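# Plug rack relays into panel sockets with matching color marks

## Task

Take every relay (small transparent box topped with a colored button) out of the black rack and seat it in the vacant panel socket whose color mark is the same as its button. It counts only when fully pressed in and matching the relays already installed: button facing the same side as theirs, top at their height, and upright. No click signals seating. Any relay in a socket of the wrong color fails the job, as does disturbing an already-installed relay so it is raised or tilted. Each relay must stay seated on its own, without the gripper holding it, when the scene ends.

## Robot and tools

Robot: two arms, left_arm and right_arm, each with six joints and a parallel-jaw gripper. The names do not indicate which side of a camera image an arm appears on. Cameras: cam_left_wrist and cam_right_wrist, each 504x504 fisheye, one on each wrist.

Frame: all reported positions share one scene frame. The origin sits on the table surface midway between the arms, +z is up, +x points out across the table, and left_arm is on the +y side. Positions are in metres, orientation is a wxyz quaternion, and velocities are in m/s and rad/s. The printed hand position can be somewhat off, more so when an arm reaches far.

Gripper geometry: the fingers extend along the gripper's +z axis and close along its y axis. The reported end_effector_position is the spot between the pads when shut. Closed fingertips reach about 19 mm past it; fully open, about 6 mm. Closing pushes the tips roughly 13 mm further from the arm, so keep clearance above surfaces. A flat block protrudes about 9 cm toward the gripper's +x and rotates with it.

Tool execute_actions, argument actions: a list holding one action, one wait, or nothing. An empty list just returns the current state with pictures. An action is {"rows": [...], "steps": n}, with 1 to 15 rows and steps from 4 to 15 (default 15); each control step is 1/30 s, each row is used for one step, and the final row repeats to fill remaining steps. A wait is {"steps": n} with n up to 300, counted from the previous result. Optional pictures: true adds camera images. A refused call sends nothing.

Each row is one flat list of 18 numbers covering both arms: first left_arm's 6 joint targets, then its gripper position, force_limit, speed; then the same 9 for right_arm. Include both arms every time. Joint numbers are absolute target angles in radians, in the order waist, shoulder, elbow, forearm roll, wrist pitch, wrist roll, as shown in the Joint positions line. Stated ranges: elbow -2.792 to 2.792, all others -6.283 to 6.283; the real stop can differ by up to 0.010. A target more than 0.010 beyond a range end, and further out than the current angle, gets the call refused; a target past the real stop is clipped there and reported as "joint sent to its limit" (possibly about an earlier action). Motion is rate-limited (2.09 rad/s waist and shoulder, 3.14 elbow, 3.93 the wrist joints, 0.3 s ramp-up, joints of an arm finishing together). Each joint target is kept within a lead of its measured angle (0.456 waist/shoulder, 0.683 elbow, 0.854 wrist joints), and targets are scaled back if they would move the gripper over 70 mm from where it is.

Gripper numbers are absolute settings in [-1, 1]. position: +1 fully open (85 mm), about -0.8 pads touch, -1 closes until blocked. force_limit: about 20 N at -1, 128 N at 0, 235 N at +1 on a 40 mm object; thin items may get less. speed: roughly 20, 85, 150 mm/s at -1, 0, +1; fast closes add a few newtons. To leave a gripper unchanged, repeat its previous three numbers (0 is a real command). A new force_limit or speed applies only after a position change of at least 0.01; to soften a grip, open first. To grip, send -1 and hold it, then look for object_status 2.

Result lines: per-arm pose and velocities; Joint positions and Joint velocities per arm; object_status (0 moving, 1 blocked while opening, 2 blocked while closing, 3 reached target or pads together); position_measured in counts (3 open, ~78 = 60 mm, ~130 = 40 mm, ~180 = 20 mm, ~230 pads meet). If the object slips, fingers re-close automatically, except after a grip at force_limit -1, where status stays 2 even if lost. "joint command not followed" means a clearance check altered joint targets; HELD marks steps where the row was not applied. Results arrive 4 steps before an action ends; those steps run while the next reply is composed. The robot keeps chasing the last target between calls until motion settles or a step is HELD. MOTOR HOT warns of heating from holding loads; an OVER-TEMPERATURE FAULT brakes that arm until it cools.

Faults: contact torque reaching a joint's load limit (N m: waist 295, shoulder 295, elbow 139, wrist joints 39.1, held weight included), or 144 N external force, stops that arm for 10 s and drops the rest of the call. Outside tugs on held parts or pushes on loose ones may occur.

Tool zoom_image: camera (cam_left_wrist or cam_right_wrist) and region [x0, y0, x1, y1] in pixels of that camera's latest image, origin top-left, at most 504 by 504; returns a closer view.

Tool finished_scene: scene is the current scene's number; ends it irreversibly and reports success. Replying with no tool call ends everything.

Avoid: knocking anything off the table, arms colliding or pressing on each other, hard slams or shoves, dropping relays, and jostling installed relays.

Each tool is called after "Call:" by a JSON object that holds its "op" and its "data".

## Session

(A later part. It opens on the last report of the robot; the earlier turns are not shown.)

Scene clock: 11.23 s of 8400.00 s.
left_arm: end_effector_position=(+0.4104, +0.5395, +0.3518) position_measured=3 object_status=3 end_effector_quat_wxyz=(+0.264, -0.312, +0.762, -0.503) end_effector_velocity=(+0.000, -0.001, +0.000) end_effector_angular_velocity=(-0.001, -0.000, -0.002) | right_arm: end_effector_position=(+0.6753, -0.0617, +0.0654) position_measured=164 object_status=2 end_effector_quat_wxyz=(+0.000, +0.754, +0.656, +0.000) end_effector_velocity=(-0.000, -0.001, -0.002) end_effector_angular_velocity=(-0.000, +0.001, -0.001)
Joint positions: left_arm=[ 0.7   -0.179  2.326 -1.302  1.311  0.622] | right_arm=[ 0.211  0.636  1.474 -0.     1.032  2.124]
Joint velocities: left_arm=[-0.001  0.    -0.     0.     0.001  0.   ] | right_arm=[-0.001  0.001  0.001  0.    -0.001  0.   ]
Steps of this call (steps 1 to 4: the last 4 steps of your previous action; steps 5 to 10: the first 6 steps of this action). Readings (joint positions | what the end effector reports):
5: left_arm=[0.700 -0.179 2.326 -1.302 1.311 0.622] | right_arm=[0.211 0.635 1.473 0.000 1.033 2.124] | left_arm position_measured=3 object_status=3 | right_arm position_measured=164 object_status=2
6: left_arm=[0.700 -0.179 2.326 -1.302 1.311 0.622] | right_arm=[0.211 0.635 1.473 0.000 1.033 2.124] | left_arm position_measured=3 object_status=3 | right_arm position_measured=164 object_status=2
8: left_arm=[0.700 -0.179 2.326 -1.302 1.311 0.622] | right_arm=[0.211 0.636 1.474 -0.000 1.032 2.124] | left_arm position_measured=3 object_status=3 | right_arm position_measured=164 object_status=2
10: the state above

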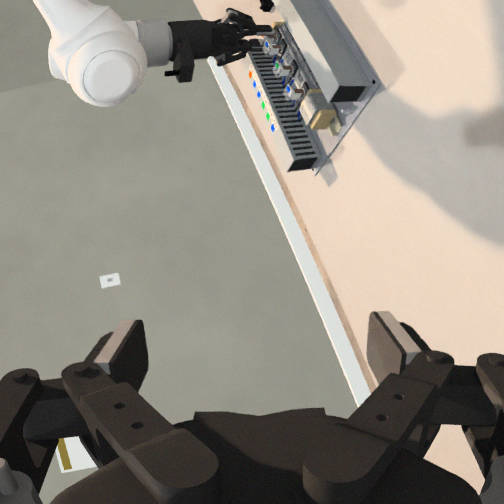

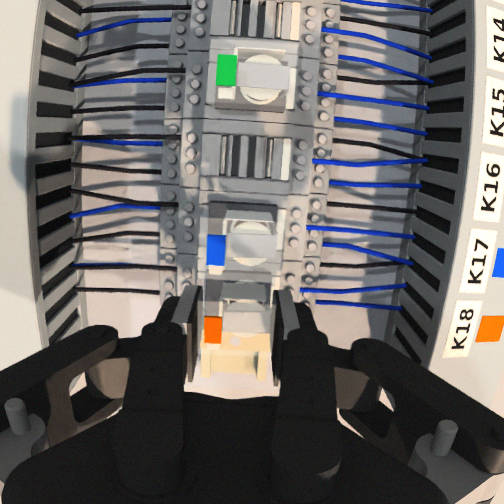

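Call:
{"op": "execute_actions", "data": {"actions": [{"rows":[[0.7,-0.179,2.326,-1.302,1.311,0.622,1,0,0,0.2107,0.6361,1.474,0,1.0315,2.1243,0.15,-0.5,0],[0.7,-0.179,2.326,-1.302,1.311,0.622,1,0,0,0.2107,0.6361,1.474,0,1.0315,2.1243,0.15,-0.5,0],[0.7,-0.179,2.326,-1.302,1.311,0.622,1,0,0,0.2107,0.6361,1.474,0,1.0315,2.1243,0.15,-0.5,0],[0.7,-0.179,2.326,-1.302,1.311,0.622,1,0,0,0.2107,0.6361,1.474,0,1.0315,2.1243,0.15,-0.5,0],[0.7,-0.179,2.326,-1.302,1.311,0.622,1,0,0,0.2107,0.6361,1.474,0,1.0315,2.1243,0.15,-0.5,0],[0.7,-0.179,2.326,-1.302,1.311,0.622,1,0,0,0.2107,0.6361,1.474,0,1.0315,2.1243,0.15,-0.5,0],[0.7,-0.179,2.326,-1.302,1.311,0.622,1,0,0,0.2107,0.6361,1.474,0,1.0315,2.1243,0.15,-0.5,0],[0.7,-0.179,2.326,-1.302,1.311,0.622,1,0,0,0.2107,0.5793,1.4197,0,1.1426,2.1243,0.15,-0.5,0]],"steps":15}]}}

Call:
{"op": "execute_actions", "data": {"actions": [{"steps":9}], "pictures": true}}

Scene clock: 11.97 s of 8400.00 s.
left_arm: end_effector_position=(+0.4104, +0.5395, +0.3518) position_measured=3 object_status=3 end_effector_quat_wxyz=(+0.264, -0.312, +0.762, -0.503) end_effector_velocity=(+0.000, -0.001, +0.000) end_effector_angular_velocity=(+0.000, -0.000, -0.002) | right_arm: end_effector_position=(+0.6761, -0.0614, +0.1044) position_measured=112 object_status=0 end_effector_quat_wxyz=(-0.000, +0.754, +0.656, -0.001) end_effector_velocity=(+0.021, +0.009, +0.706) end_effector_angular_velocity=(+0.031, -0.071, -0.000)
Joint positions: left_arm=[ 0.7   -0.179  2.326 -1.302  1.311  0.622] | right_arm=[ 0.211  0.607  1.444 -0.     1.092  2.124]
Joint velocities: left_arm=[-0.002 -0.    -0.    -0.     0.     0.   ] | right_arm=[-0.    -0.531 -0.516 -0.     0.969 -0.   ]
Steps of this call (steps 1 to 4: the last 4 steps of your previous action; steps 5 to 11: the robot went on to your last target; steps 12 to 22: the first 11 steps of this action). Readings (joint positions | what the end effector reports):
12: left_arm=[0.700 -0.179 2.326 -1.302 1.311 0.622] | right_arm=[0.211 0.636 1.474 -0.000 1.032 2.124] | left_arm position_measured=3 object_status=3 | right_arm position_measured=164 object_status=0
13: left_arm=[0.700 -0.179 2.326 -1.302 1.311 0.622] | right_arm=[0.211 0.636 1.474 -0.000 1.031 2.124] | left_arm position_measured=3 object_status=3 | right_arm position_measured=164 object_status=0
15: left_arm=[0.700 -0.179 2.326 -1.302 1.311 0.622] | right_arm=[0.211 0.637 1.475 -0.000 1.031 2.124] | left_arm position_measured=3 object_status=3 | right_arm position_measured=154 object_status=0
19: left_arm=[0.700 -0.179 2.326 -1.302 1.311 0.622] | right_arm=[0.211 0.637 1.474 -0.000 1.031 2.124] | left_arm position_measured=3 object_status=3 | right_arm position_measured=126 object_status=0
22: the state above

Scene clock: 12.27 s of 8400.00 s.
left_arm: end_effector_position=(+0.4104, +0.5395, +0.3518) position_measured=3 object_status=3 end_effector_quat_wxyz=(+0.264, -0.312, +0.762, -0.503) end_effector_velocity=(+0.000, -0.000, +0.000) end_effector_angular_velocity=(-0.001, +0.000, -0.001) | right_arm: end_effector_position=(+0.6752, -0.0617, +0.1402) position_measured=110 object_status=3 end_effector_quat_wxyz=(+0.000, +0.755, +0.656, +0.000) end_effector_velocity=(+0.001, -0.000, +0.001) end_effector_angular_velocity=(+0.000, -0.002, -0.000)
Joint positions: left_arm=[ 0.7   -0.179  2.326 -1.302  1.311  0.622] | right_arm=[0.211 0.579 1.42  0.    1.143 2.124]
Joint velocities: left_arm=[-0.     0.    -0.    -0.     0.001 -0.   ] | right_arm=[-0.001 -0.001 -0.001 -0.     0.001  0.   ]
Kept back: nothing.
Steps of this call (steps 1 to 4: the last 4 steps of your previous action; steps 5 to 9: the robot went on to your last target). Readings (joint positions | what the end effector reports):
1: left_arm=[0.700 -0.179 2.326 -1.302 1.311 0.622] | right_arm=[0.211 0.591 1.429 0.000 1.120 2.124] | left_arm position_measured=3 object_status=3 | right_arm position_measured=111 object_status=0
2: left_arm=[0.700 -0.179 2.326 -1.302 1.311 0.622] | right_arm=[0.211 0.581 1.421 0.000 1.137 2.124] | left_arm position_measured=3 object_status=3 | right_arm position_measured=110 object_status=0
4: left_arm=[0.700 -0.179 2.326 -1.302 1.311 0.622] | right_arm=[0.211 0.579 1.420 0.000 1.142 2.124] | left_arm position_measured=3 object_status=3 | right_arm position_measured=110 object_status=0
8: left_arm=[0.700 -0.179 2.326 -1.302 1.311 0.622] | right_arm=[0.211 0.579 1.420 0.000 1.143 2.124] | left_arm position_measured=3 object_status=3 | right_arm position_measured=110 object_status=0
9: the state above

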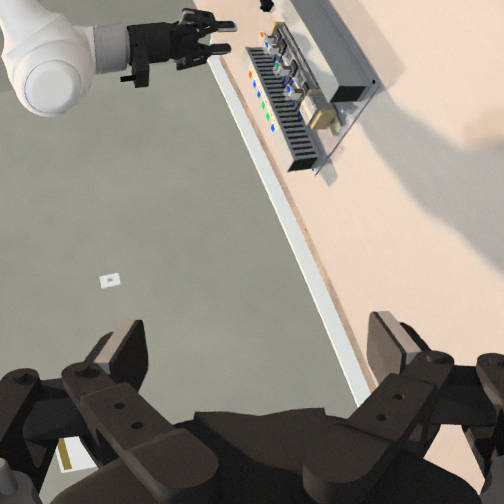

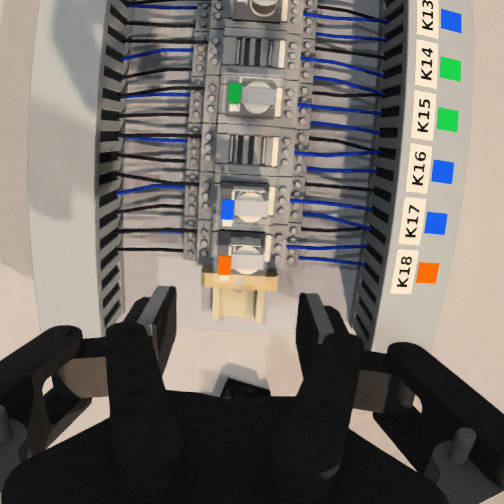

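Call:
{"op": "execute_actions", "data": {"actions": []}}

Scene clock: 12.80 s of 8400.00 s.
left_arm: end_effector_position=(+0.4104, +0.5395, +0.3518) position_measured=3 object_status=3 end_effector_quat_wxyz=(+0.264, -0.312, +0.762, -0.503) end_effector_velocity=(+0.000, +0.000, +0.000) end_effector_angular_velocity=(+0.001, -0.001, -0.000) | right_arm: end_effector_position=(+0.6752, -0.0617, +0.1401) position_measured=110 object_status=3 end_effector_quat_wxyz=(+0.000, +0.755, +0.656, +0.000) end_effector_velocity=(+0.000, -0.001, -0.000) end_effector_angular_velocity=(-0.000, +0.000, -0.001)
Joint positions: left_arm=[ 0.7   -0.179  2.326 -1.302  1.311  0.622] | right_arm=[ 0.211  0.579  1.42  -0.     1.143  2.124]
Joint velocities: left_arm=[-0.001  0.    -0.001  0.    -0.001  0.001] | right_arm=[-0.001  0.     0.     0.     0.     0.   ]
Kept back: nothing.
Steps of this call (steps 1 to 16: the robot went on to your last target). Readings (joint positions | what the end effector reports):
1: left_arm=[0.700 -0.179 2.326 -1.302 1.311 0.622] | right_arm=[0.211 0.579 1.420 0.000 1.143 2.124] | left_arm position_measured=3 object_status=3 | right_arm position_measured=110 object_status=3
2: left_arm=[0.700 -0.179 2.326 -1.302 1.311 0.622] | right_arm=[0.211 0.579 1.420 0.000 1.143 2.124] | left_arm position_measured=3 object_status=3 | right_arm position_measured=110 object_status=3
4: left_arm=[0.700 -0.179 2.326 -1.302 1.311 0.622] | right_arm=[0.211 0.579 1.420 0.000 1.143 2.124] | left_arm position_measured=3 object_status=3 | right_arm position_measured=110 object_status=3
8: left_arm=[0.700 -0.179 2.326 -1.302 1.311 0.622] | right_arm=[0.211 0.579 1.420 0.000 1.143 2.124] | left_arm position_measured=3 object_status=3 | right_arm position_measured=110 object_status=3
16: the state above

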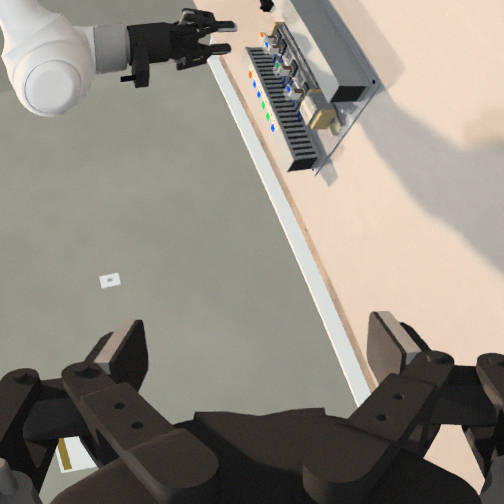

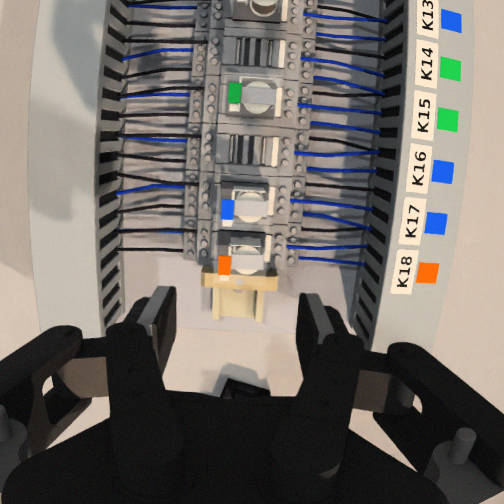

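Call:
{"op": "execute_actions", "data": {"actions": [{"rows":[[0.7,-0.179,2.326,-1.302,1.311,0.622,1,0,0,0.0275,0.4488,1.6096,0,1.0832,5.3961,0.15,-0.5,0]],"steps":15}]}}

Call:
{"op": "execute_actions", "data": {"actions": [{"steps":32}], "pictures": true}}

Scene clock: 13.43 s of 8400.00 s.
left_arm: end_effector_position=(+0.4104, +0.5395, +0.3518) position_measured=3 object_status=3 end_effector_quat_wxyz=(+0.264, -0.312, +0.762, -0.503) end_effector_velocity=(-0.000, -0.000, -0.000) end_effector_angular_velocity=(-0.001, +0.000, -0.001) | right_arm: end_effector_position=(+0.6641, -0.1600, +0.1467) position_measured=110 object_status=3 end_effector_quat_wxyz=(-0.000, +0.938, +0.346, -0.000) end_effector_velocity=(-0.062, -0.324, +0.020) end_effector_angular_velocity=(-0.001, -0.004, -3.438)
Joint positions: left_arm=[ 0.7   -0.179  2.326 -1.302  1.311  0.622] | right_arm=[ 0.104  0.503  1.531 -0.     1.108  2.743]
Joint velocities: left_arm=[-0.     0.     0.001 -0.     0.     0.   ] | right_arm=[-0.363 -0.261  0.377 -0.    -0.119  3.075]
Steps of this call (steps 1 to 8: the robot went on to your last target; steps 9 to 19: the first 11 steps of this action). Readings (joint positions | what the end effector reports):
9: left_arm=[0.700 -0.179 2.326 -1.302 1.311 0.622] | right_arm=[0.211 0.579 1.420 -0.000 1.143 2.124] | left_arm position_measured=3 object_status=3 | right_arm position_measured=110 object_status=3
10: left_arm=[0.700 -0.179 2.326 -1.302 1.311 0.622] | right_arm=[0.209 0.579 1.421 -0.000 1.143 2.131] | left_arm position_measured=3 object_status=3 | right_arm position_measured=110 object_status=3
12: left_arm=[0.700 -0.179 2.326 -1.302 1.311 0.622] | right_arm=[0.197 0.570 1.434 -0.000 1.139 2.189] | left_arm position_measured=3 object_status=3 | right_arm position_measured=110 object_status=3
16: left_arm=[0.700 -0.179 2.326 -1.302 1.311 0.622] | right_arm=[0.143 0.532 1.490 -0.000 1.121 2.463] | left_arm position_measured=3 object_status=3 | right_arm position_measured=110 object_status=3
19: the state above

Scene clock: 14.50 s of 8400.00 s.
left_arm: end_effector_position=(+0.4104, +0.5395, +0.3518) position_measured=3 object_status=3 end_effector_quat_wxyz=(+0.264, -0.312, +0.762, -0.503) end_effector_velocity=(-0.000, -0.000, -0.001) end_effector_angular_velocity=(-0.000, +0.000, +0.000) | right_arm: end_effector_position=(+0.6476, -0.2263, +0.1500) position_measured=110 object_status=3 end_effector_quat_wxyz=(-0.000, -0.531, +0.848, -0.000) end_effector_velocity=(+0.000, -0.001, +0.000) end_effector_angular_velocity=(-0.000, -0.000, -0.001)
Joint positions: left_arm=[ 0.7   -0.179  2.326 -1.302  1.311  0.622] | right_arm=[ 0.028  0.449  1.61  -0.     1.083  5.396]
Joint velocities: left_arm=[ 0.     0.     0.001 -0.    -0.     0.001] | right_arm=[-0.001 -0.     0.    -0.     0.     0.001]
Kept back: nothing.
Steps of this call (steps 1 to 4: the last 4 steps of your previous action; steps 5 to 32: the robot went on to your last target). Readings (joint positions | what the end effector reports):
1: left_arm=[0.700 -0.179 2.326 -1.302 1.311 0.622] | right_arm=[0.092 0.495 1.543 -0.000 1.104 2.852] | left_arm position_measured=3 object_status=3 | right_arm position_measured=110 object_status=3
2: left_arm=[0.700 -0.179 2.326 -1.302 1.311 0.622] | right_arm=[0.080 0.487 1.555 -0.000 1.101 2.970] | left_arm position_measured=3 object_status=3 | right_arm position_measured=110 object_status=3
4: left_arm=[0.700 -0.179 2.326 -1.302 1.311 0.622] | right_arm=[0.061 0.473 1.575 -0.000 1.094 3.220] | left_arm position_measured=3 object_status=3 | right_arm position_measured=110 object_status=3
8: left_arm=[0.700 -0.179 2.326 -1.302 1.311 0.622] | right_arm=[0.040 0.458 1.596 -0.000 1.087 3.721] | left_arm position_measured=3 object_status=3 | right_arm position_measured=110 object_status=3
32: the state above

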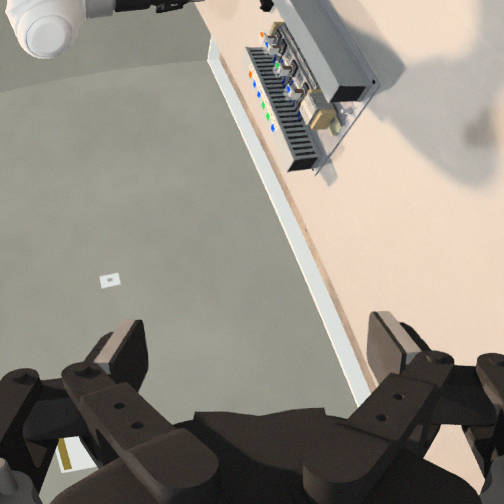

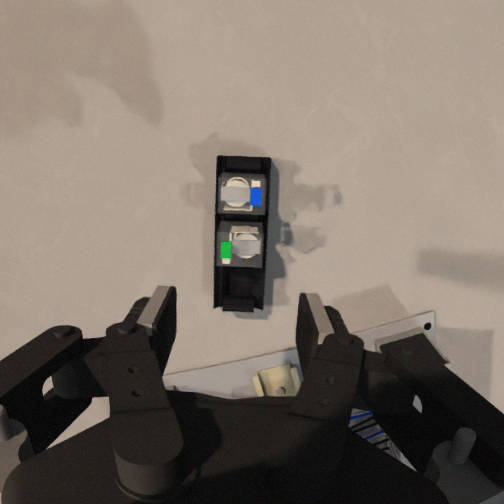

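Matches (226,249). Down to .075.

Call:
{"op": "execute_actions", "data": {"actions": [{"rows":[[0.7,-0.179,2.326,-1.302,1.311,0.622,1,0,0,0.0275,0.5119,1.6659,0,0.9638,5.3961,0.15,-0.5,0]],"steps":15}]}}

Call:
{"op": "execute_actions", "data": {"actions": [{"steps":8}], "pictures": true}}

Scene clock: 15.00 s of 8400.00 s.
left_arm: end_effector_position=(+0.4104, +0.5395, +0.3518) position_measured=3 object_status=3 end_effector_quat_wxyz=(+0.264, -0.312, +0.762, -0.503) end_effector_velocity=(-0.000, -0.000, -0.000) end_effector_angular_velocity=(-0.001, +0.001, -0.000) | right_arm: end_effector_position=(+0.6477, -0.2264, +0.0749) position_measured=110 object_status=3 end_effector_quat_wxyz=(-0.000, -0.531, +0.848, -0.000) end_effector_velocity=(-0.002, -0.000, -0.002) end_effector_angular_velocity=(-0.001, +0.004, +0.000)
Joint positions: left_arm=[ 0.7   -0.179  2.326 -1.302  1.311  0.622] | right_arm=[ 0.027  0.512  1.666 -0.     0.964  5.396]
Joint velocities: left_arm=[-0.001  0.     0.     0.     0.    -0.001] | right_arm=[ 0.     0.001  0.004  0.    -0.001  0.   ]
Steps of this call (steps 1 to 4: the robot went on to your last target; steps 5 to 15: the first 11 steps of this action). Readings (joint positions | what the end effector reports):
5: left_arm=[0.700 -0.179 2.326 -1.302 1.311 0.622] | right_arm=[0.027 0.449 1.610 -0.000 1.083 5.396] | left_arm position_measured=3 object_status=3 | right_arm position_measured=110 object_status=3
6: left_arm=[0.700 -0.179 2.326 -1.302 1.311 0.622] | right_arm=[0.027 0.452 1.613 0.000 1.076 5.396] | left_arm position_measured=3 object_status=3 | right_arm position_measured=110 object_status=3
8: left_arm=[0.700 -0.179 2.326 -1.302 1.311 0.622] | right_arm=[0.027 0.480 1.639 0.000 1.021 5.396] | left_arm position_measured=3 object_status=3 | right_arm position_measured=110 object_status=3
12: left_arm=[0.700 -0.179 2.326 -1.302 1.311 0.622] | right_arm=[0.027 0.512 1.666 -0.000 0.964 5.396] | left_arm position_measured=3 object_status=3 | right_arm position_measured=110 object_status=3
15: the state above

Scene clock: 15.27 s of 8400.00 s.
left_arm: end_effector_position=(+0.4104, +0.5395, +0.3518) position_measured=3 object_status=3 end_effector_quat_wxyz=(+0.264, -0.312, +0.762, -0.503) end_effector_velocity=(+0.000, +0.001, +0.000) end_effector_angular_velocity=(+0.001, -0.001, +0.001) | right_arm: end_effector_position=(+0.6476, -0.2264, +0.0749) position_measured=110 object_status=3 end_effector_quat_wxyz=(-0.000, -0.531, +0.848, +0.000) end_effector_velocity=(-0.000, +0.001, +0.001) end_effector_angular_velocity=(+0.000, -0.001, +0.001)
Joint positions: left_arm=[ 0.7   -0.179  2.326 -1.302  1.311  0.622] | right_arm=[ 0.027  0.512  1.666 -0.     0.964  5.396]
Joint velocities: left_arm=[ 0.001  0.    -0.001  0.    -0.001  0.001] | right_arm=[ 0.001 -0.001 -0.     0.    -0.     0.   ]
Kept back: nothing.
Steps of this call (steps 1 to 4: the last 4 steps of your previous action; steps 5 to 8: the robot went on to your last target). Readings (joint positions | what the end effector reports):
1: left_arm=[0.700 -0.179 2.326 -1.302 1.311 0.622] | right_arm=[0.027 0.512 1.666 -0.000 0.964 5.396] | left_arm position_measured=3 object_status=3 | right_arm position_measured=110 object_status=3
2: left_arm=[0.700 -0.179 2.326 -1.302 1.311 0.622] | right_arm=[0.027 0.512 1.666 -0.000 0.964 5.396] | left_arm position_measured=3 object_status=3 | right_arm position_measured=110 object_status=3
4: left_arm=[0.700 -0.179 2.326 -1.302 1.311 0.622] | right_arm=[0.027 0.512 1.666 -0.000 0.964 5.396] | left_arm position_measured=3 object_status=3 | right_arm position_measured=110 object_status=3
8: the state above

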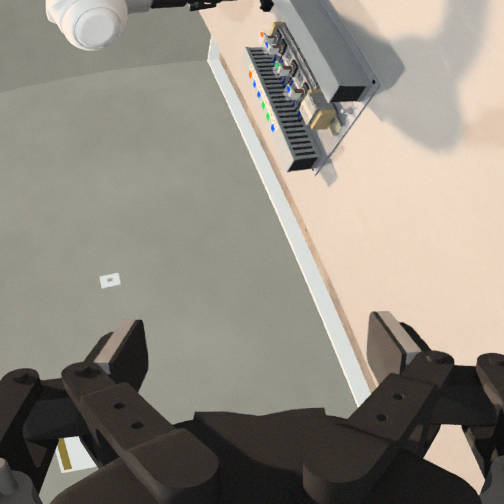

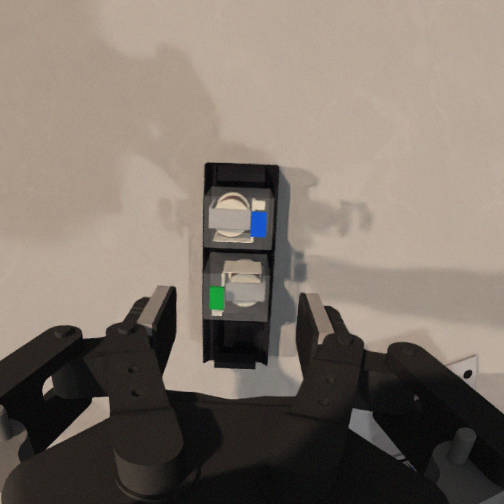

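Call:
{"op": "execute_actions", "data": {"actions": [{"rows":[[0.7,-0.179,2.326,-1.302,1.311,0.622,1,0,0,0.0275,0.5406,1.6838,0,0.9172,5.3961,0.15,-0.5,0]],"steps":9}], "pictures": true}}

Call:
{"op": "execute_actions", "data": {"actions": [{"rows":[[0.7,-0.179,2.326,-1.302,1.311,0.622,1,0,0,0.0275,0.5406,1.6838,0,0.9172,5.3961,-1,-0.5,0]],"steps":15}]}}

Call:
{"op": "execute_actions", "data": {"actions": [{"steps":7}], "pictures": true}}

Scene clock: 15.60 s of 8400.00 s.
left_arm: end_effector_position=(+0.4104, +0.5395, +0.3518) position_measured=3 object_status=3 end_effector_quat_wxyz=(+0.264, -0.312, +0.762, -0.503) end_effector_velocity=(+0.000, +0.000, +0.000) end_effector_angular_velocity=(+0.001, -0.001, +0.000) | right_arm: end_effector_position=(+0.6470, -0.2264, +0.0452) position_measured=110 object_status=3 end_effector_quat_wxyz=(-0.001, -0.531, +0.848, +0.000) end_effector_velocity=(+0.012, +0.003, -0.041) end_effector_angular_velocity=(+0.003, -0.015, +0.000)
Joint positions: left_arm=[ 0.7   -0.179  2.326 -1.302  1.311  0.622] | right_arm=[0.028 0.54  1.684 0.    0.919 5.396]
Joint velocities: left_arm=[-0.     0.    -0.001 -0.    -0.001  0.   ] | right_arm=[ 0.     0.05   0.007 -0.    -0.073 -0.   ]
Steps of this call (steps 1 to 5: the robot went on to your last target; steps 6 to 10: the first 5 steps of this action). Readings (joint positions | what the end effector reports):
6: left_arm=[0.700 -0.179 2.326 -1.302 1.311 0.622] | right_arm=[0.027 0.512 1.666 0.000 0.964 5.396] | left_arm position_measured=3 object_status=3 | right_arm position_measured=110 object_status=3
7: left_arm=[0.700 -0.179 2.326 -1.302 1.311 0.622] | right_arm=[0.028 0.515 1.668 0.000 0.957 5.396] | left_arm position_measured=3 object_status=3 | right_arm position_measured=110 object_status=3
9: left_arm=[0.700 -0.179 2.326 -1.302 1.311 0.622] | right_arm=[0.028 0.535 1.682 0.000 0.925 5.396] | left_arm position_measured=3 object_status=3 | right_arm position_measured=110 object_status=3
10: the state above

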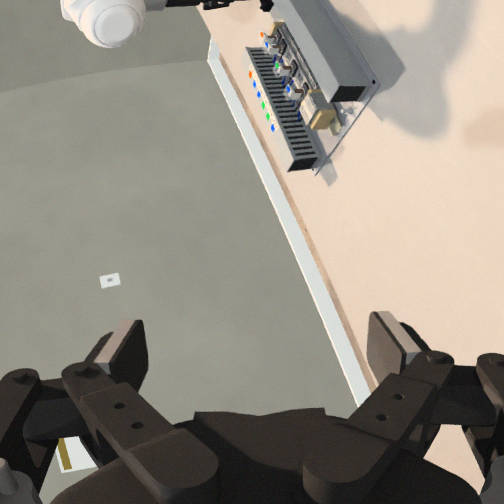

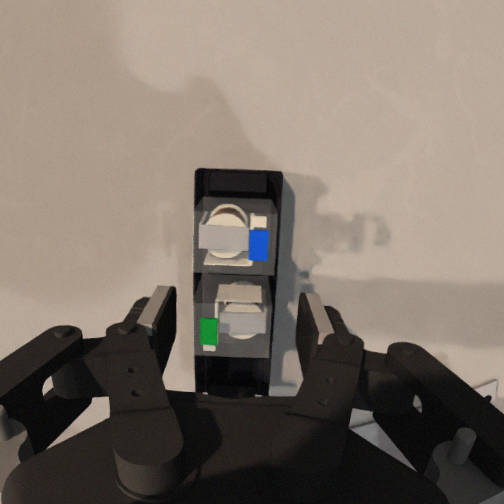

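Scene clock: 16.10 s of 8400.00 s.
left_arm: end_effector_position=(+0.4104, +0.5395, +0.3518) position_measured=3 object_status=3 end_effector_quat_wxyz=(+0.264, -0.312, +0.762, -0.503) end_effector_velocity=(-0.000, -0.000, +0.000) end_effector_angular_velocity=(-0.001, +0.000, -0.001) | right_arm: end_effector_position=(+0.6477, -0.2263, +0.0450) position_measured=164 object_status=0 end_effector_quat_wxyz=(+0.000, -0.531, +0.848, -0.000) end_effector_velocity=(+0.000, -0.000, -0.001) end_effector_angular_velocity=(-0.000, +0.002, -0.000)
Joint positions: left_arm=[ 0.7   -0.179  2.326 -1.302  1.311  0.622] | right_arm=[ 0.028  0.541  1.684 -0.     0.917  5.396]
Joint velocities: left_arm=[ 0.    -0.     0.    -0.     0.001 -0.001] | right_arm=[-0.001  0.002 -0.    -0.    -0.     0.   ]
Steps of this call (steps 1 to 4: the last 4 steps of your previous action; steps 5 to 15: the first 11 steps of this action). Readings (joint positions | what the end effector reports):
5: left_arm=[0.700 -0.179 2.326 -1.302 1.311 0.622] | right_arm=[0.028 0.541 1.684 0.000 0.917 5.396] | left_arm position_measured=3 object_status=3 | right_arm position_measured=110 object_status=0
6: left_arm=[0.700 -0.179 2.326 -1.302 1.311 0.622] | right_arm=[0.028 0.541 1.684 0.000 0.917 5.396] | left_arm position_measured=3 object_status=3 | right_arm position_measured=110 object_status=0
8: left_arm=[0.700 -0.179 2.326 -1.302 1.311 0.622] | right_arm=[0.028 0.541 1.684 0.000 0.917 5.396] | left_arm position_measured=3 object_status=3 | right_arm position_measured=119 object_status=0
12: left_arm=[0.700 -0.179 2.326 -1.302 1.311 0.622] | right_arm=[0.028 0.541 1.684 0.000 0.917 5.396] | left_arm position_measured=3 object_status=3 | right_arm position_measured=148 object_status=0
15: the state above

Scene clock: 16.33 s of 8400.00 s.
left_arm: end_effector_position=(+0.4104, +0.5395, +0.3518) position_measured=3 object_status=3 end_effector_quat_wxyz=(+0.264, -0.312, +0.762, -0.503) end_effector_velocity=(+0.000, -0.000, +0.000) end_effector_angular_velocity=(-0.001, +0.000, -0.001) | right_arm: end_effector_position=(+0.6477, -0.2263, +0.0450) position_measured=164 object_status=2 end_effector_quat_wxyz=(+0.000, -0.531, +0.848, -0.000) end_effector_velocity=(+0.000, -0.001, +0.000) end_effector_angular_velocity=(-0.000, +0.000, -0.001)
Joint positions: left_arm=[ 0.7   -0.179  2.326 -1.302  1.311  0.622] | right_arm=[ 0.028  0.541  1.684 -0.     0.917  5.396]
Joint velocities: left_arm=[-0.     0.    -0.     0.     0.001 -0.001] | right_arm=[-0.001 -0.     0.    -0.    -0.     0.   ]
Kept back: nothing.
Steps of this call (steps 1 to 4: the last 4 steps of your previous action; steps 5 to 7: the robot went on to your last target). Readings (joint positions | what the end effector reports):
1: left_arm=[0.700 -0.179 2.326 -1.302 1.311 0.622] | right_arm=[0.028 0.541 1.684 -0.000 0.917 5.396] | left_arm position_measured=3 object_status=3 | right_arm position_measured=164 object_status=0
2: left_arm=[0.700 -0.179 2.326 -1.302 1.311 0.622] | right_arm=[0.028 0.541 1.684 -0.000 0.917 5.396] | left_arm position_measured=3 object_status=3 | right_arm position_measured=164 object_status=0
4: left_arm=[0.700 -0.179 2.326 -1.302 1.311 0.622] | right_arm=[0.028 0.541 1.684 -0.000 0.917 5.396] | left_arm position_measured=3 object_status=3 | right_arm position_measured=164 object_status=0
7: the state above

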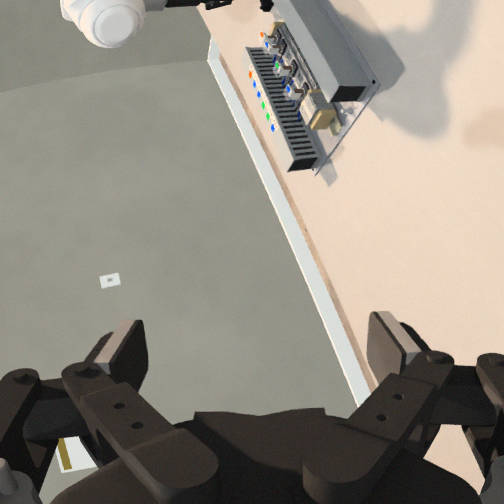

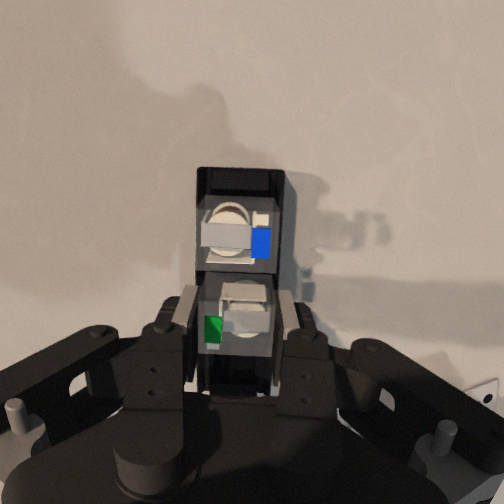

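Call:
{"op": "execute_actions", "data": {"actions": [{"rows":[[0.7,-0.179,2.326,-1.302,1.311,0.622,1,0,0,0.0275,0.5119,1.6659,0,0.9638,5.3961,-1,-0.5,0],[0.7,-0.179,2.326,-1.302,1.311,0.622,1,0,0,0.0275,0.5119,1.6659,0,0.9638,5.3961,-1,-0.5,0],[0.7,-0.179,2.326,-1.302,1.311,0.622,1,0,0,0.0275,0.5119,1.6659,0,0.9638,5.3961,-1,-0.5,0],[0.7,-0.179,2.326,-1.302,1.311,0.622,1,0,0,0.0275,0.4488,1.6096,0,1.0832,5.3961,-1,-0.5,0]],"steps":13}]}}

Call:
{"op": "execute_actions", "data": {"actions": [{"rows":[[0.7,-0.179,2.326,-1.302,1.311,0.622,1,0,0,0.3178,0.6861,1.2373,0,1.2182,2.2314,-1,-0.5,0]],"steps":15}]}}

Call:
{"op": "execute_actions", "data": {"actions": [{"steps":36}], "pictures": true}}

Scene clock: 17.03 s of 8400.00 s.
left_arm: end_effector_position=(+0.4104, +0.5395, +0.3518) position_measured=3 object_status=3 end_effector_quat_wxyz=(+0.264, -0.312, +0.762, -0.503) end_effector_velocity=(-0.000, +0.000, +0.000) end_effector_angular_velocity=(+0.000, -0.000, +0.001) | right_arm: end_effector_position=(+0.6482, -0.2262, +0.1483) position_measured=164 object_status=2 end_effector_quat_wxyz=(+0.001, -0.530, +0.848, -0.000) end_effector_velocity=(-0.012, -0.003, +0.154) end_effector_angular_velocity=(-0.001, +0.002, +0.000)
Joint positions: left_arm=[ 0.7   -0.179  2.326 -1.302  1.311  0.622] | right_arm=[0.027 0.45  1.611 0.    1.079 5.396]
Joint velocities: left_arm=[ 0.001 -0.     0.     0.    -0.    -0.   ] | right_arm=[ 0.    -0.134 -0.106 -0.     0.242 -0.   ]
Steps of this call (steps 1 to 12: the robot went on to your last target; steps 13 to 21: the first 9 steps of this action). Readings (joint positions | what the end effector reports):
13: left_arm=[0.700 -0.179 2.326 -1.302 1.311 0.622] | right_arm=[0.027 0.541 1.684 -0.000 0.917 5.396] | left_arm position_measured=3 object_status=3 | right_arm position_measured=164 object_status=2
14: left_arm=[0.700 -0.179 2.326 -1.302 1.311 0.622] | right_arm=[0.027 0.537 1.682 -0.000 0.923 5.396] | left_arm position_measured=3 object_status=3 | right_arm position_measured=164 object_status=2
16: left_arm=[0.700 -0.179 2.326 -1.302 1.311 0.622] | right_arm=[0.027 0.516 1.668 -0.000 0.956 5.396] | left_arm position_measured=3 object_status=3 | right_arm position_measured=164 object_status=2
20: left_arm=[0.700 -0.179 2.326 -1.302 1.311 0.622] | right_arm=[0.027 0.458 1.618 0.000 1.064 5.396] | left_arm position_measured=3 object_status=3 | right_arm position_measured=164 object_status=2
21: the state above

Scene clock: 17.53 s of 8400.00 s.
left_arm: end_effector_position=(+0.4104, +0.5395, +0.3518) position_measured=3 object_status=3 end_effector_quat_wxyz=(+0.264, -0.312, +0.762, -0.503) end_effector_velocity=(+0.000, +0.001, -0.000) end_effector_angular_velocity=(+0.001, -0.000, +0.001) | right_arm: end_effector_position=(+0.6831, -0.1031, +0.1487) position_measured=164 object_status=2 end_effector_quat_wxyz=(-0.000, +0.759, -0.651, +0.000) end_effector_velocity=(+0.072, +0.412, -0.015) end_effector_angular_velocity=(-0.001, +0.001, +2.422)
Joint positions: left_arm=[ 0.7   -0.179  2.326 -1.302  1.311  0.622] | right_arm=[0.162 0.558 1.438 0.    1.146 4.925]
Joint velocities: left_arm=[ 0.001  0.    -0.     0.    -0.001  0.   ] | right_arm=[ 0.429  0.351 -0.548  0.     0.198 -1.993]
Steps of this call (steps 1 to 4: the last 4 steps of your previous action; steps 5 to 15: the first 11 steps of this action). Readings (joint positions | what the end effector reports):
5: left_arm=[0.700 -0.179 2.326 -1.302 1.311 0.622] | right_arm=[0.028 0.449 1.610 0.000 1.083 5.396] | left_arm position_measured=3 object_status=3 | right_arm position_measured=164 object_status=2
6: left_arm=[0.700 -0.179 2.326 -1.302 1.311 0.622] | right_arm=[0.030 0.451 1.606 0.000 1.084 5.389] | left_arm position_measured=3 object_status=3 | right_arm position_measured=164 object_status=2
8: left_arm=[0.700 -0.179 2.326 -1.302 1.311 0.622] | right_arm=[0.049 0.466 1.582 0.000 1.093 5.332] | left_arm position_measured=3 object_status=3 | right_arm position_measured=164 object_status=2
12: left_arm=[0.700 -0.179 2.326 -1.302 1.311 0.622] | right_arm=[0.116 0.521 1.496 0.000 1.124 5.114] | left_arm position_measured=3 object_status=3 | right_arm position_measured=164 object_status=2
15: the state above

Scene clock: 18.73 s of 8400.00 s.
left_arm: end_effector_position=(+0.4104, +0.5395, +0.3518) position_measured=3 object_status=3 end_effector_quat_wxyz=(+0.264, -0.312, +0.762, -0.503) end_effector_velocity=(-0.000, +0.001, -0.000) end_effector_angular_velocity=(-0.000, +0.001, +0.003) | right_arm: end_effector_position=(+0.6912, +0.0522, +0.1400) position_measured=164 object_status=2 end_effector_quat_wxyz=(+0.000, +0.755, +0.656, -0.000) end_effector_velocity=(-0.000, +0.000, +0.001) end_effector_angular_velocity=(+0.001, -0.000, +0.001)
Joint positions: left_arm=[ 0.7   -0.179  2.326 -1.302  1.311  0.622] | right_arm=[ 0.318  0.686  1.237 -0.     1.218  2.231]
Joint velocities: left_arm=[ 0.002  0.     0.    -0.    -0.001 -0.   ] | right_arm=[ 0.    -0.001  0.     0.001  0.    -0.001]
Kept back: nothing.
Steps of this call (steps 1 to 4: the last 4 steps of your previous action; steps 5 to 36: the robot went on to your last target). Readings (joint positions | what the end effector reports):
1: left_arm=[0.700 -0.179 2.326 -1.302 1.311 0.622] | right_arm=[0.176 0.570 1.419 0.000 1.152 4.855] | left_arm position_measured=3 object_status=3 | right_arm position_measured=164 object_status=2
2: left_arm=[0.700 -0.179 2.326 -1.302 1.311 0.622] | right_arm=[0.190 0.581 1.402 0.000 1.159 4.782] | left_arm position_measured=3 object_status=3 | right_arm position_measured=164 object_status=2
4: left_arm=[0.700 -0.179 2.326 -1.302 1.311 0.622] | right_arm=[0.216 0.603 1.368 0.000 1.171 4.621] | left_arm position_measured=3 object_status=3 | right_arm position_measured=164 object_status=2
8: left_arm=[0.700 -0.179 2.326 -1.302 1.311 0.622] | right_arm=[0.262 0.640 1.309 0.000 1.192 4.226] | left_arm position_measured=3 object_status=3 | right_arm position_measured=164 object_status=2
36: the state above

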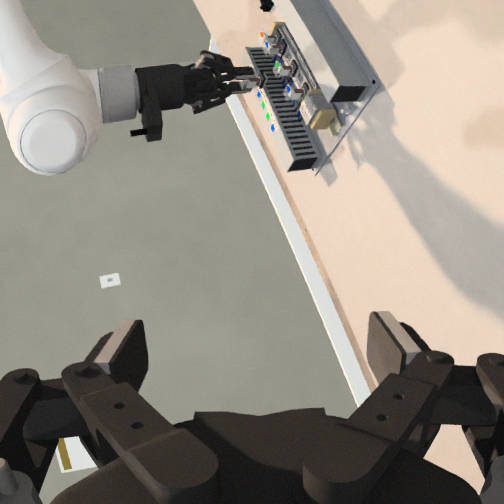

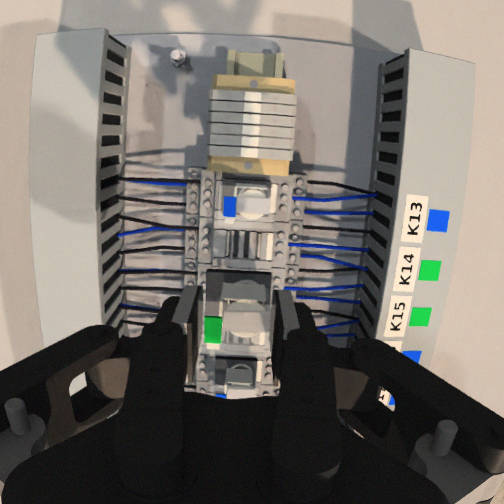

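Call:
{"op": "execute_actions", "data": {"actions": [{"rows":[[0.7,-0.179,2.326,-1.302,1.311,0.622,1,0,0,0.3178,0.7147,1.2734,0,1.1535,2.2314,-1,-0.5,0]],"steps":14}]}}

Call:
{"op": "execute_actions", "data": {"actions": [{"steps":8}], "pictures": true}}

Scene clock: 19.30 s of 8400.00 s.
left_arm: end_effector_position=(+0.4104, +0.5395, +0.3518) position_measured=3 object_status=3 end_effector_quat_wxyz=(+0.264, -0.312, +0.762, -0.503) end_effector_velocity=(-0.000, -0.000, -0.000) end_effector_angular_velocity=(-0.001, +0.001, -0.000) | right_arm: end_effector_position=(+0.6912, +0.0523, +0.0948) position_measured=164 object_status=2 end_effector_quat_wxyz=(-0.000, +0.754, +0.656, -0.000) end_effector_velocity=(-0.002, -0.001, -0.001) end_effector_angular_velocity=(-0.002, +0.002, +0.000)
Joint positions: left_arm=[ 0.7   -0.179  2.326 -1.302  1.311  0.622] | right_arm=[ 0.318  0.715  1.273 -0.     1.154  2.231]
Joint velocities: left_arm=[-0.     0.     0.    -0.     0.001 -0.001] | right_arm=[-0.    -0.001  0.005 -0.001 -0.001  0.   ]
Steps of this call (steps 1 to 7: the robot went on to your last target; steps 8 to 17: the first 10 steps of this action). Readings (joint positions | what the end effector reports):
8: left_arm=[0.700 -0.179 2.326 -1.302 1.311 0.622] | right_arm=[0.318 0.686 1.237 -0.000 1.218 2.231] | left_arm position_measured=3 object_status=3 | right_arm position_measured=164 object_status=2
9: left_arm=[0.700 -0.179 2.326 -1.302 1.311 0.622] | right_arm=[0.318 0.689 1.241 -0.000 1.212 2.231] | left_arm position_measured=3 object_status=3 | right_arm position_measured=164 object_status=2
11: left_arm=[0.700 -0.179 2.326 -1.302 1.311 0.622] | right_arm=[0.318 0.708 1.266 -0.000 1.169 2.231] | left_arm position_measured=3 object_status=3 | right_arm position_measured=164 object_status=2
15: left_arm=[0.700 -0.179 2.326 -1.302 1.311 0.622] | right_arm=[0.318 0.715 1.273 -0.000 1.154 2.231] | left_arm position_measured=3 object_status=3 | right_arm position_measured=164 object_status=2
17: the state above

Scene clock: 19.57 s of 8400.00 s.
left_arm: end_effector_position=(+0.4104, +0.5395, +0.3518) position_measured=3 object_status=3 end_effector_quat_wxyz=(+0.264, -0.312, +0.762, -0.503) end_effector_velocity=(-0.000, -0.000, +0.000) end_effector_angular_velocity=(+0.001, -0.001, -0.002) | right_arm: end_effector_position=(+0.6911, +0.0522, +0.0950) position_measured=164 object_status=2 end_effector_quat_wxyz=(-0.000, +0.754, +0.656, -0.000) end_effector_velocity=(+0.001, -0.002, -0.001) end_effector_angular_velocity=(-0.000, +0.001, -0.002)
Joint positions: left_arm=[ 0.7   -0.179  2.326 -1.302  1.311  0.622] | right_arm=[ 0.318  0.715  1.273 -0.     1.154  2.231]
Joint velocities: left_arm=[-0.    -0.     0.    -0.     0.001  0.002] | right_arm=[-0.002  0.001  0.     0.    -0.     0.   ]
Kept back: nothing.
Steps of this call (steps 1 to 4: the last 4 steps of your previous action; steps 5 to 8: the robot went on to your last target). Readings (joint positions | what the end effector reports):
1: left_arm=[0.700 -0.179 2.326 -1.302 1.311 0.622] | right_arm=[0.318 0.715 1.273 -0.000 1.154 2.231] | left_arm position_measured=3 object_status=3 | right_arm position_measured=164 object_status=2
2: left_arm=[0.700 -0.179 2.326 -1.302 1.311 0.622] | right_arm=[0.318 0.715 1.273 -0.000 1.154 2.231] | left_arm position_measured=3 object_status=3 | right_arm position_measured=164 object_status=2
4: left_arm=[0.700 -0.179 2.326 -1.302 1.311 0.622] | right_arm=[0.318 0.715 1.273 -0.000 1.154 2.231] | left_arm position_measured=3 object_status=3 | right_arm position_measured=164 object_status=2
8: the state above

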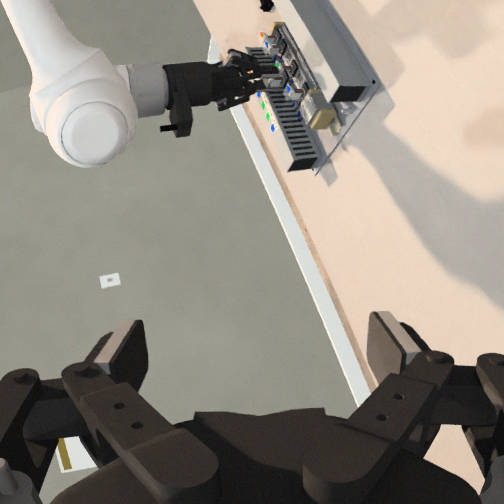

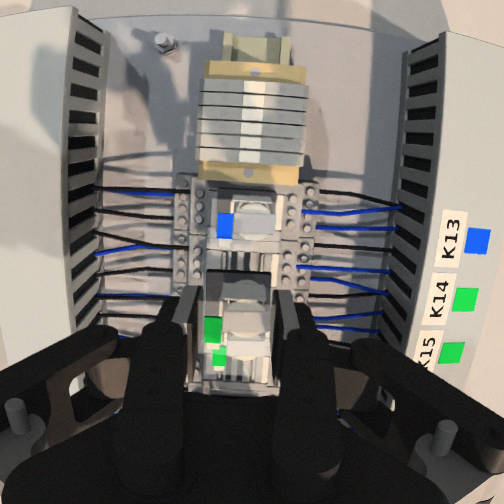

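Call:
{"op": "zoom_image", "data": {"camera": "cam_right_wrist", "region": [180,180,300,300]}}

Region (180, 180, 300, 300) of cam_right_wrist's 504x504 image, scaled by 4.200, with more detail than that image has.

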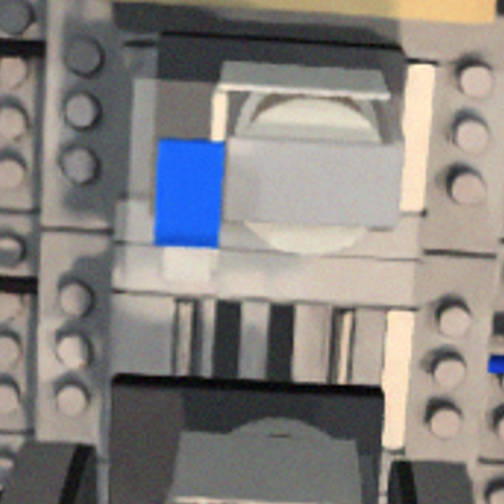

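Call:
{"op": "execute_actions", "data": {"actions": [{"rows":[[0.7,-0.179,2.326,-1.302,1.311,0.622,1,0,0,0.318,0.7175,1.2683,0,1.1558,2.2316,-1,-0.5,0]],"steps":12}]}}

Call:
{"op": "execute_actions", "data": {"actions": [{"steps":8}], "pictures": true}}

Call:
{"op": "zoom_image", "data": {"camera": "cam_right_wrist", "region": [180,180,300,300]}}

Scene clock: 20.27 s of 8400.00 s.
left_arm: end_effector_position=(+0.4104, +0.5395, +0.3518) position_measured=3 object_status=3 end_effector_quat_wxyz=(+0.264, -0.312, +0.762, -0.503) end_effector_velocity=(+0.000, -0.000, +0.000) end_effector_angular_velocity=(+0.000, -0.000, -0.002) | right_arm: end_effector_position=(+0.6927, +0.0533, +0.0954) position_measured=164 object_status=2 end_effector_quat_wxyz=(+0.000, +0.754, +0.656, +0.000) end_effector_velocity=(-0.001, +0.000, -0.001) end_effector_angular_velocity=(-0.001, +0.002, +0.000)
Joint positions: left_arm=[ 0.7   -0.179  2.326 -1.302  1.311  0.622] | right_arm=[0.318 0.717 1.268 0.    1.156 2.231]
Joint velocities: left_arm=[-0.001 -0.    -0.    -0.     0.     0.   ] | right_arm=[ 0.     0.001 -0.001  0.001  0.002  0.   ]
Steps of this call (steps 1 to 13: the robot went on to your last target; steps 14 to 21: the first 8 steps of this action). Readings (joint positions | what the end effector reports):
14: left_arm=[0.700 -0.179 2.326 -1.302 1.311 0.622] | right_arm=[0.318 0.715 1.273 0.000 1.154 2.231] | left_arm position_measured=3 object_status=3 | right_arm position_measured=164 object_status=2
15: left_arm=[0.700 -0.179 2.326 -1.302 1.311 0.622] | right_arm=[0.318 0.716 1.271 0.000 1.154 2.231] | left_arm position_measured=3 object_status=3 | right_arm position_measured=164 object_status=2
17: left_arm=[0.700 -0.179 2.326 -1.302 1.311 0.622] | right_arm=[0.318 0.717 1.269 0.000 1.155 2.231] | left_arm position_measured=3 object_status=3 | right_arm position_measured=164 object_status=2
21: the state above

Scene clock: 20.53 s of 8400.00 s.
left_arm: end_effector_position=(+0.4104, +0.5395, +0.3518) position_measured=3 object_status=3 end_effector_quat_wxyz=(+0.264, -0.312, +0.762, -0.503) end_effector_velocity=(+0.000, -0.000, +0.001) end_effector_angular_velocity=(+0.001, -0.002, -0.002) | right_arm: end_effector_position=(+0.6927, +0.0533, +0.0951) position_measured=164 object_status=2 end_effector_quat_wxyz=(-0.000, +0.754, +0.656, +0.000) end_effector_velocity=(-0.000, +0.000, -0.001) end_effector_angular_velocity=(-0.001, +0.001, +0.000)
Joint positions: left_arm=[ 0.7   -0.179  2.326 -1.302  1.311  0.622] | right_arm=[0.318 0.717 1.268 0.    1.156 2.231]
Joint velocities: left_arm=[-0.001 -0.    -0.001  0.     0.001  0.001] | right_arm=[ 0.     0.001  0.    -0.     0.    -0.   ]
Kept back: nothing.
Steps of this call (steps 1 to 4: the last 4 steps of your previous action; steps 5 to 8: the robot went on to your last target). Readings (joint positions | what the end effector reports):
1: left_arm=[0.700 -0.179 2.326 -1.302 1.311 0.622] | right_arm=[0.318 0.717 1.268 0.000 1.156 2.231] | left_arm position_measured=3 object_status=3 | right_arm position_measured=164 object_status=2
2: left_arm=[0.700 -0.179 2.326 -1.302 1.311 0.622] | right_arm=[0.318 0.717 1.268 0.000 1.156 2.231] | left_arm position_measured=3 object_status=3 | right_arm position_measured=164 object_status=2
4: left_arm=[0.700 -0.179 2.326 -1.302 1.311 0.622] | right_arm=[0.318 0.717 1.268 0.000 1.156 2.231] | left_arm position_measured=3 object_status=3 | right_arm position_measured=164 object_status=2
8: the state above

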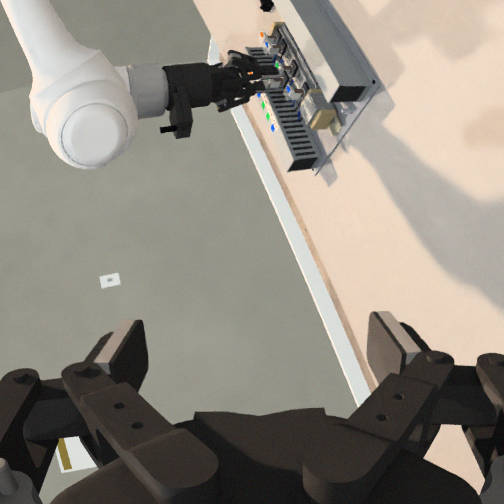

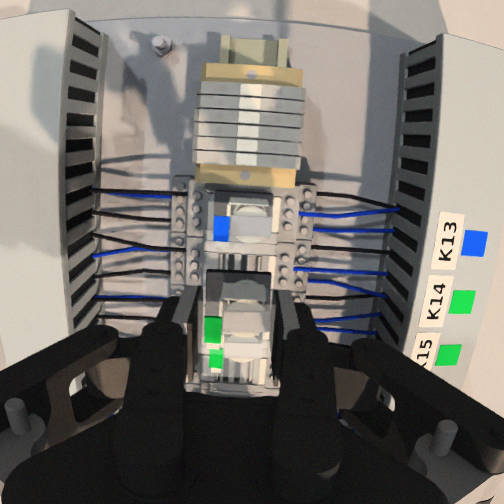

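Region (180, 180, 300, 300) of cam_right_wrist's 504x504 image, scaled by 4.200, with more detail than that image has.

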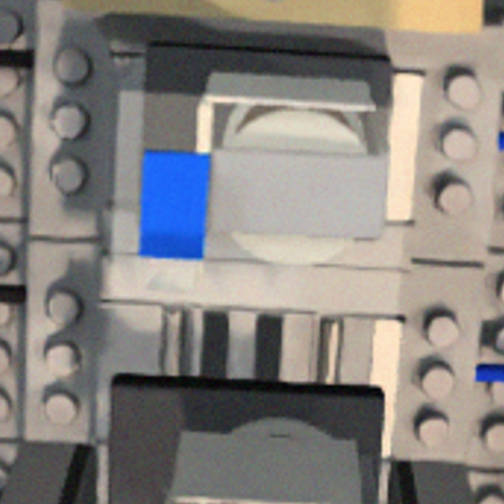

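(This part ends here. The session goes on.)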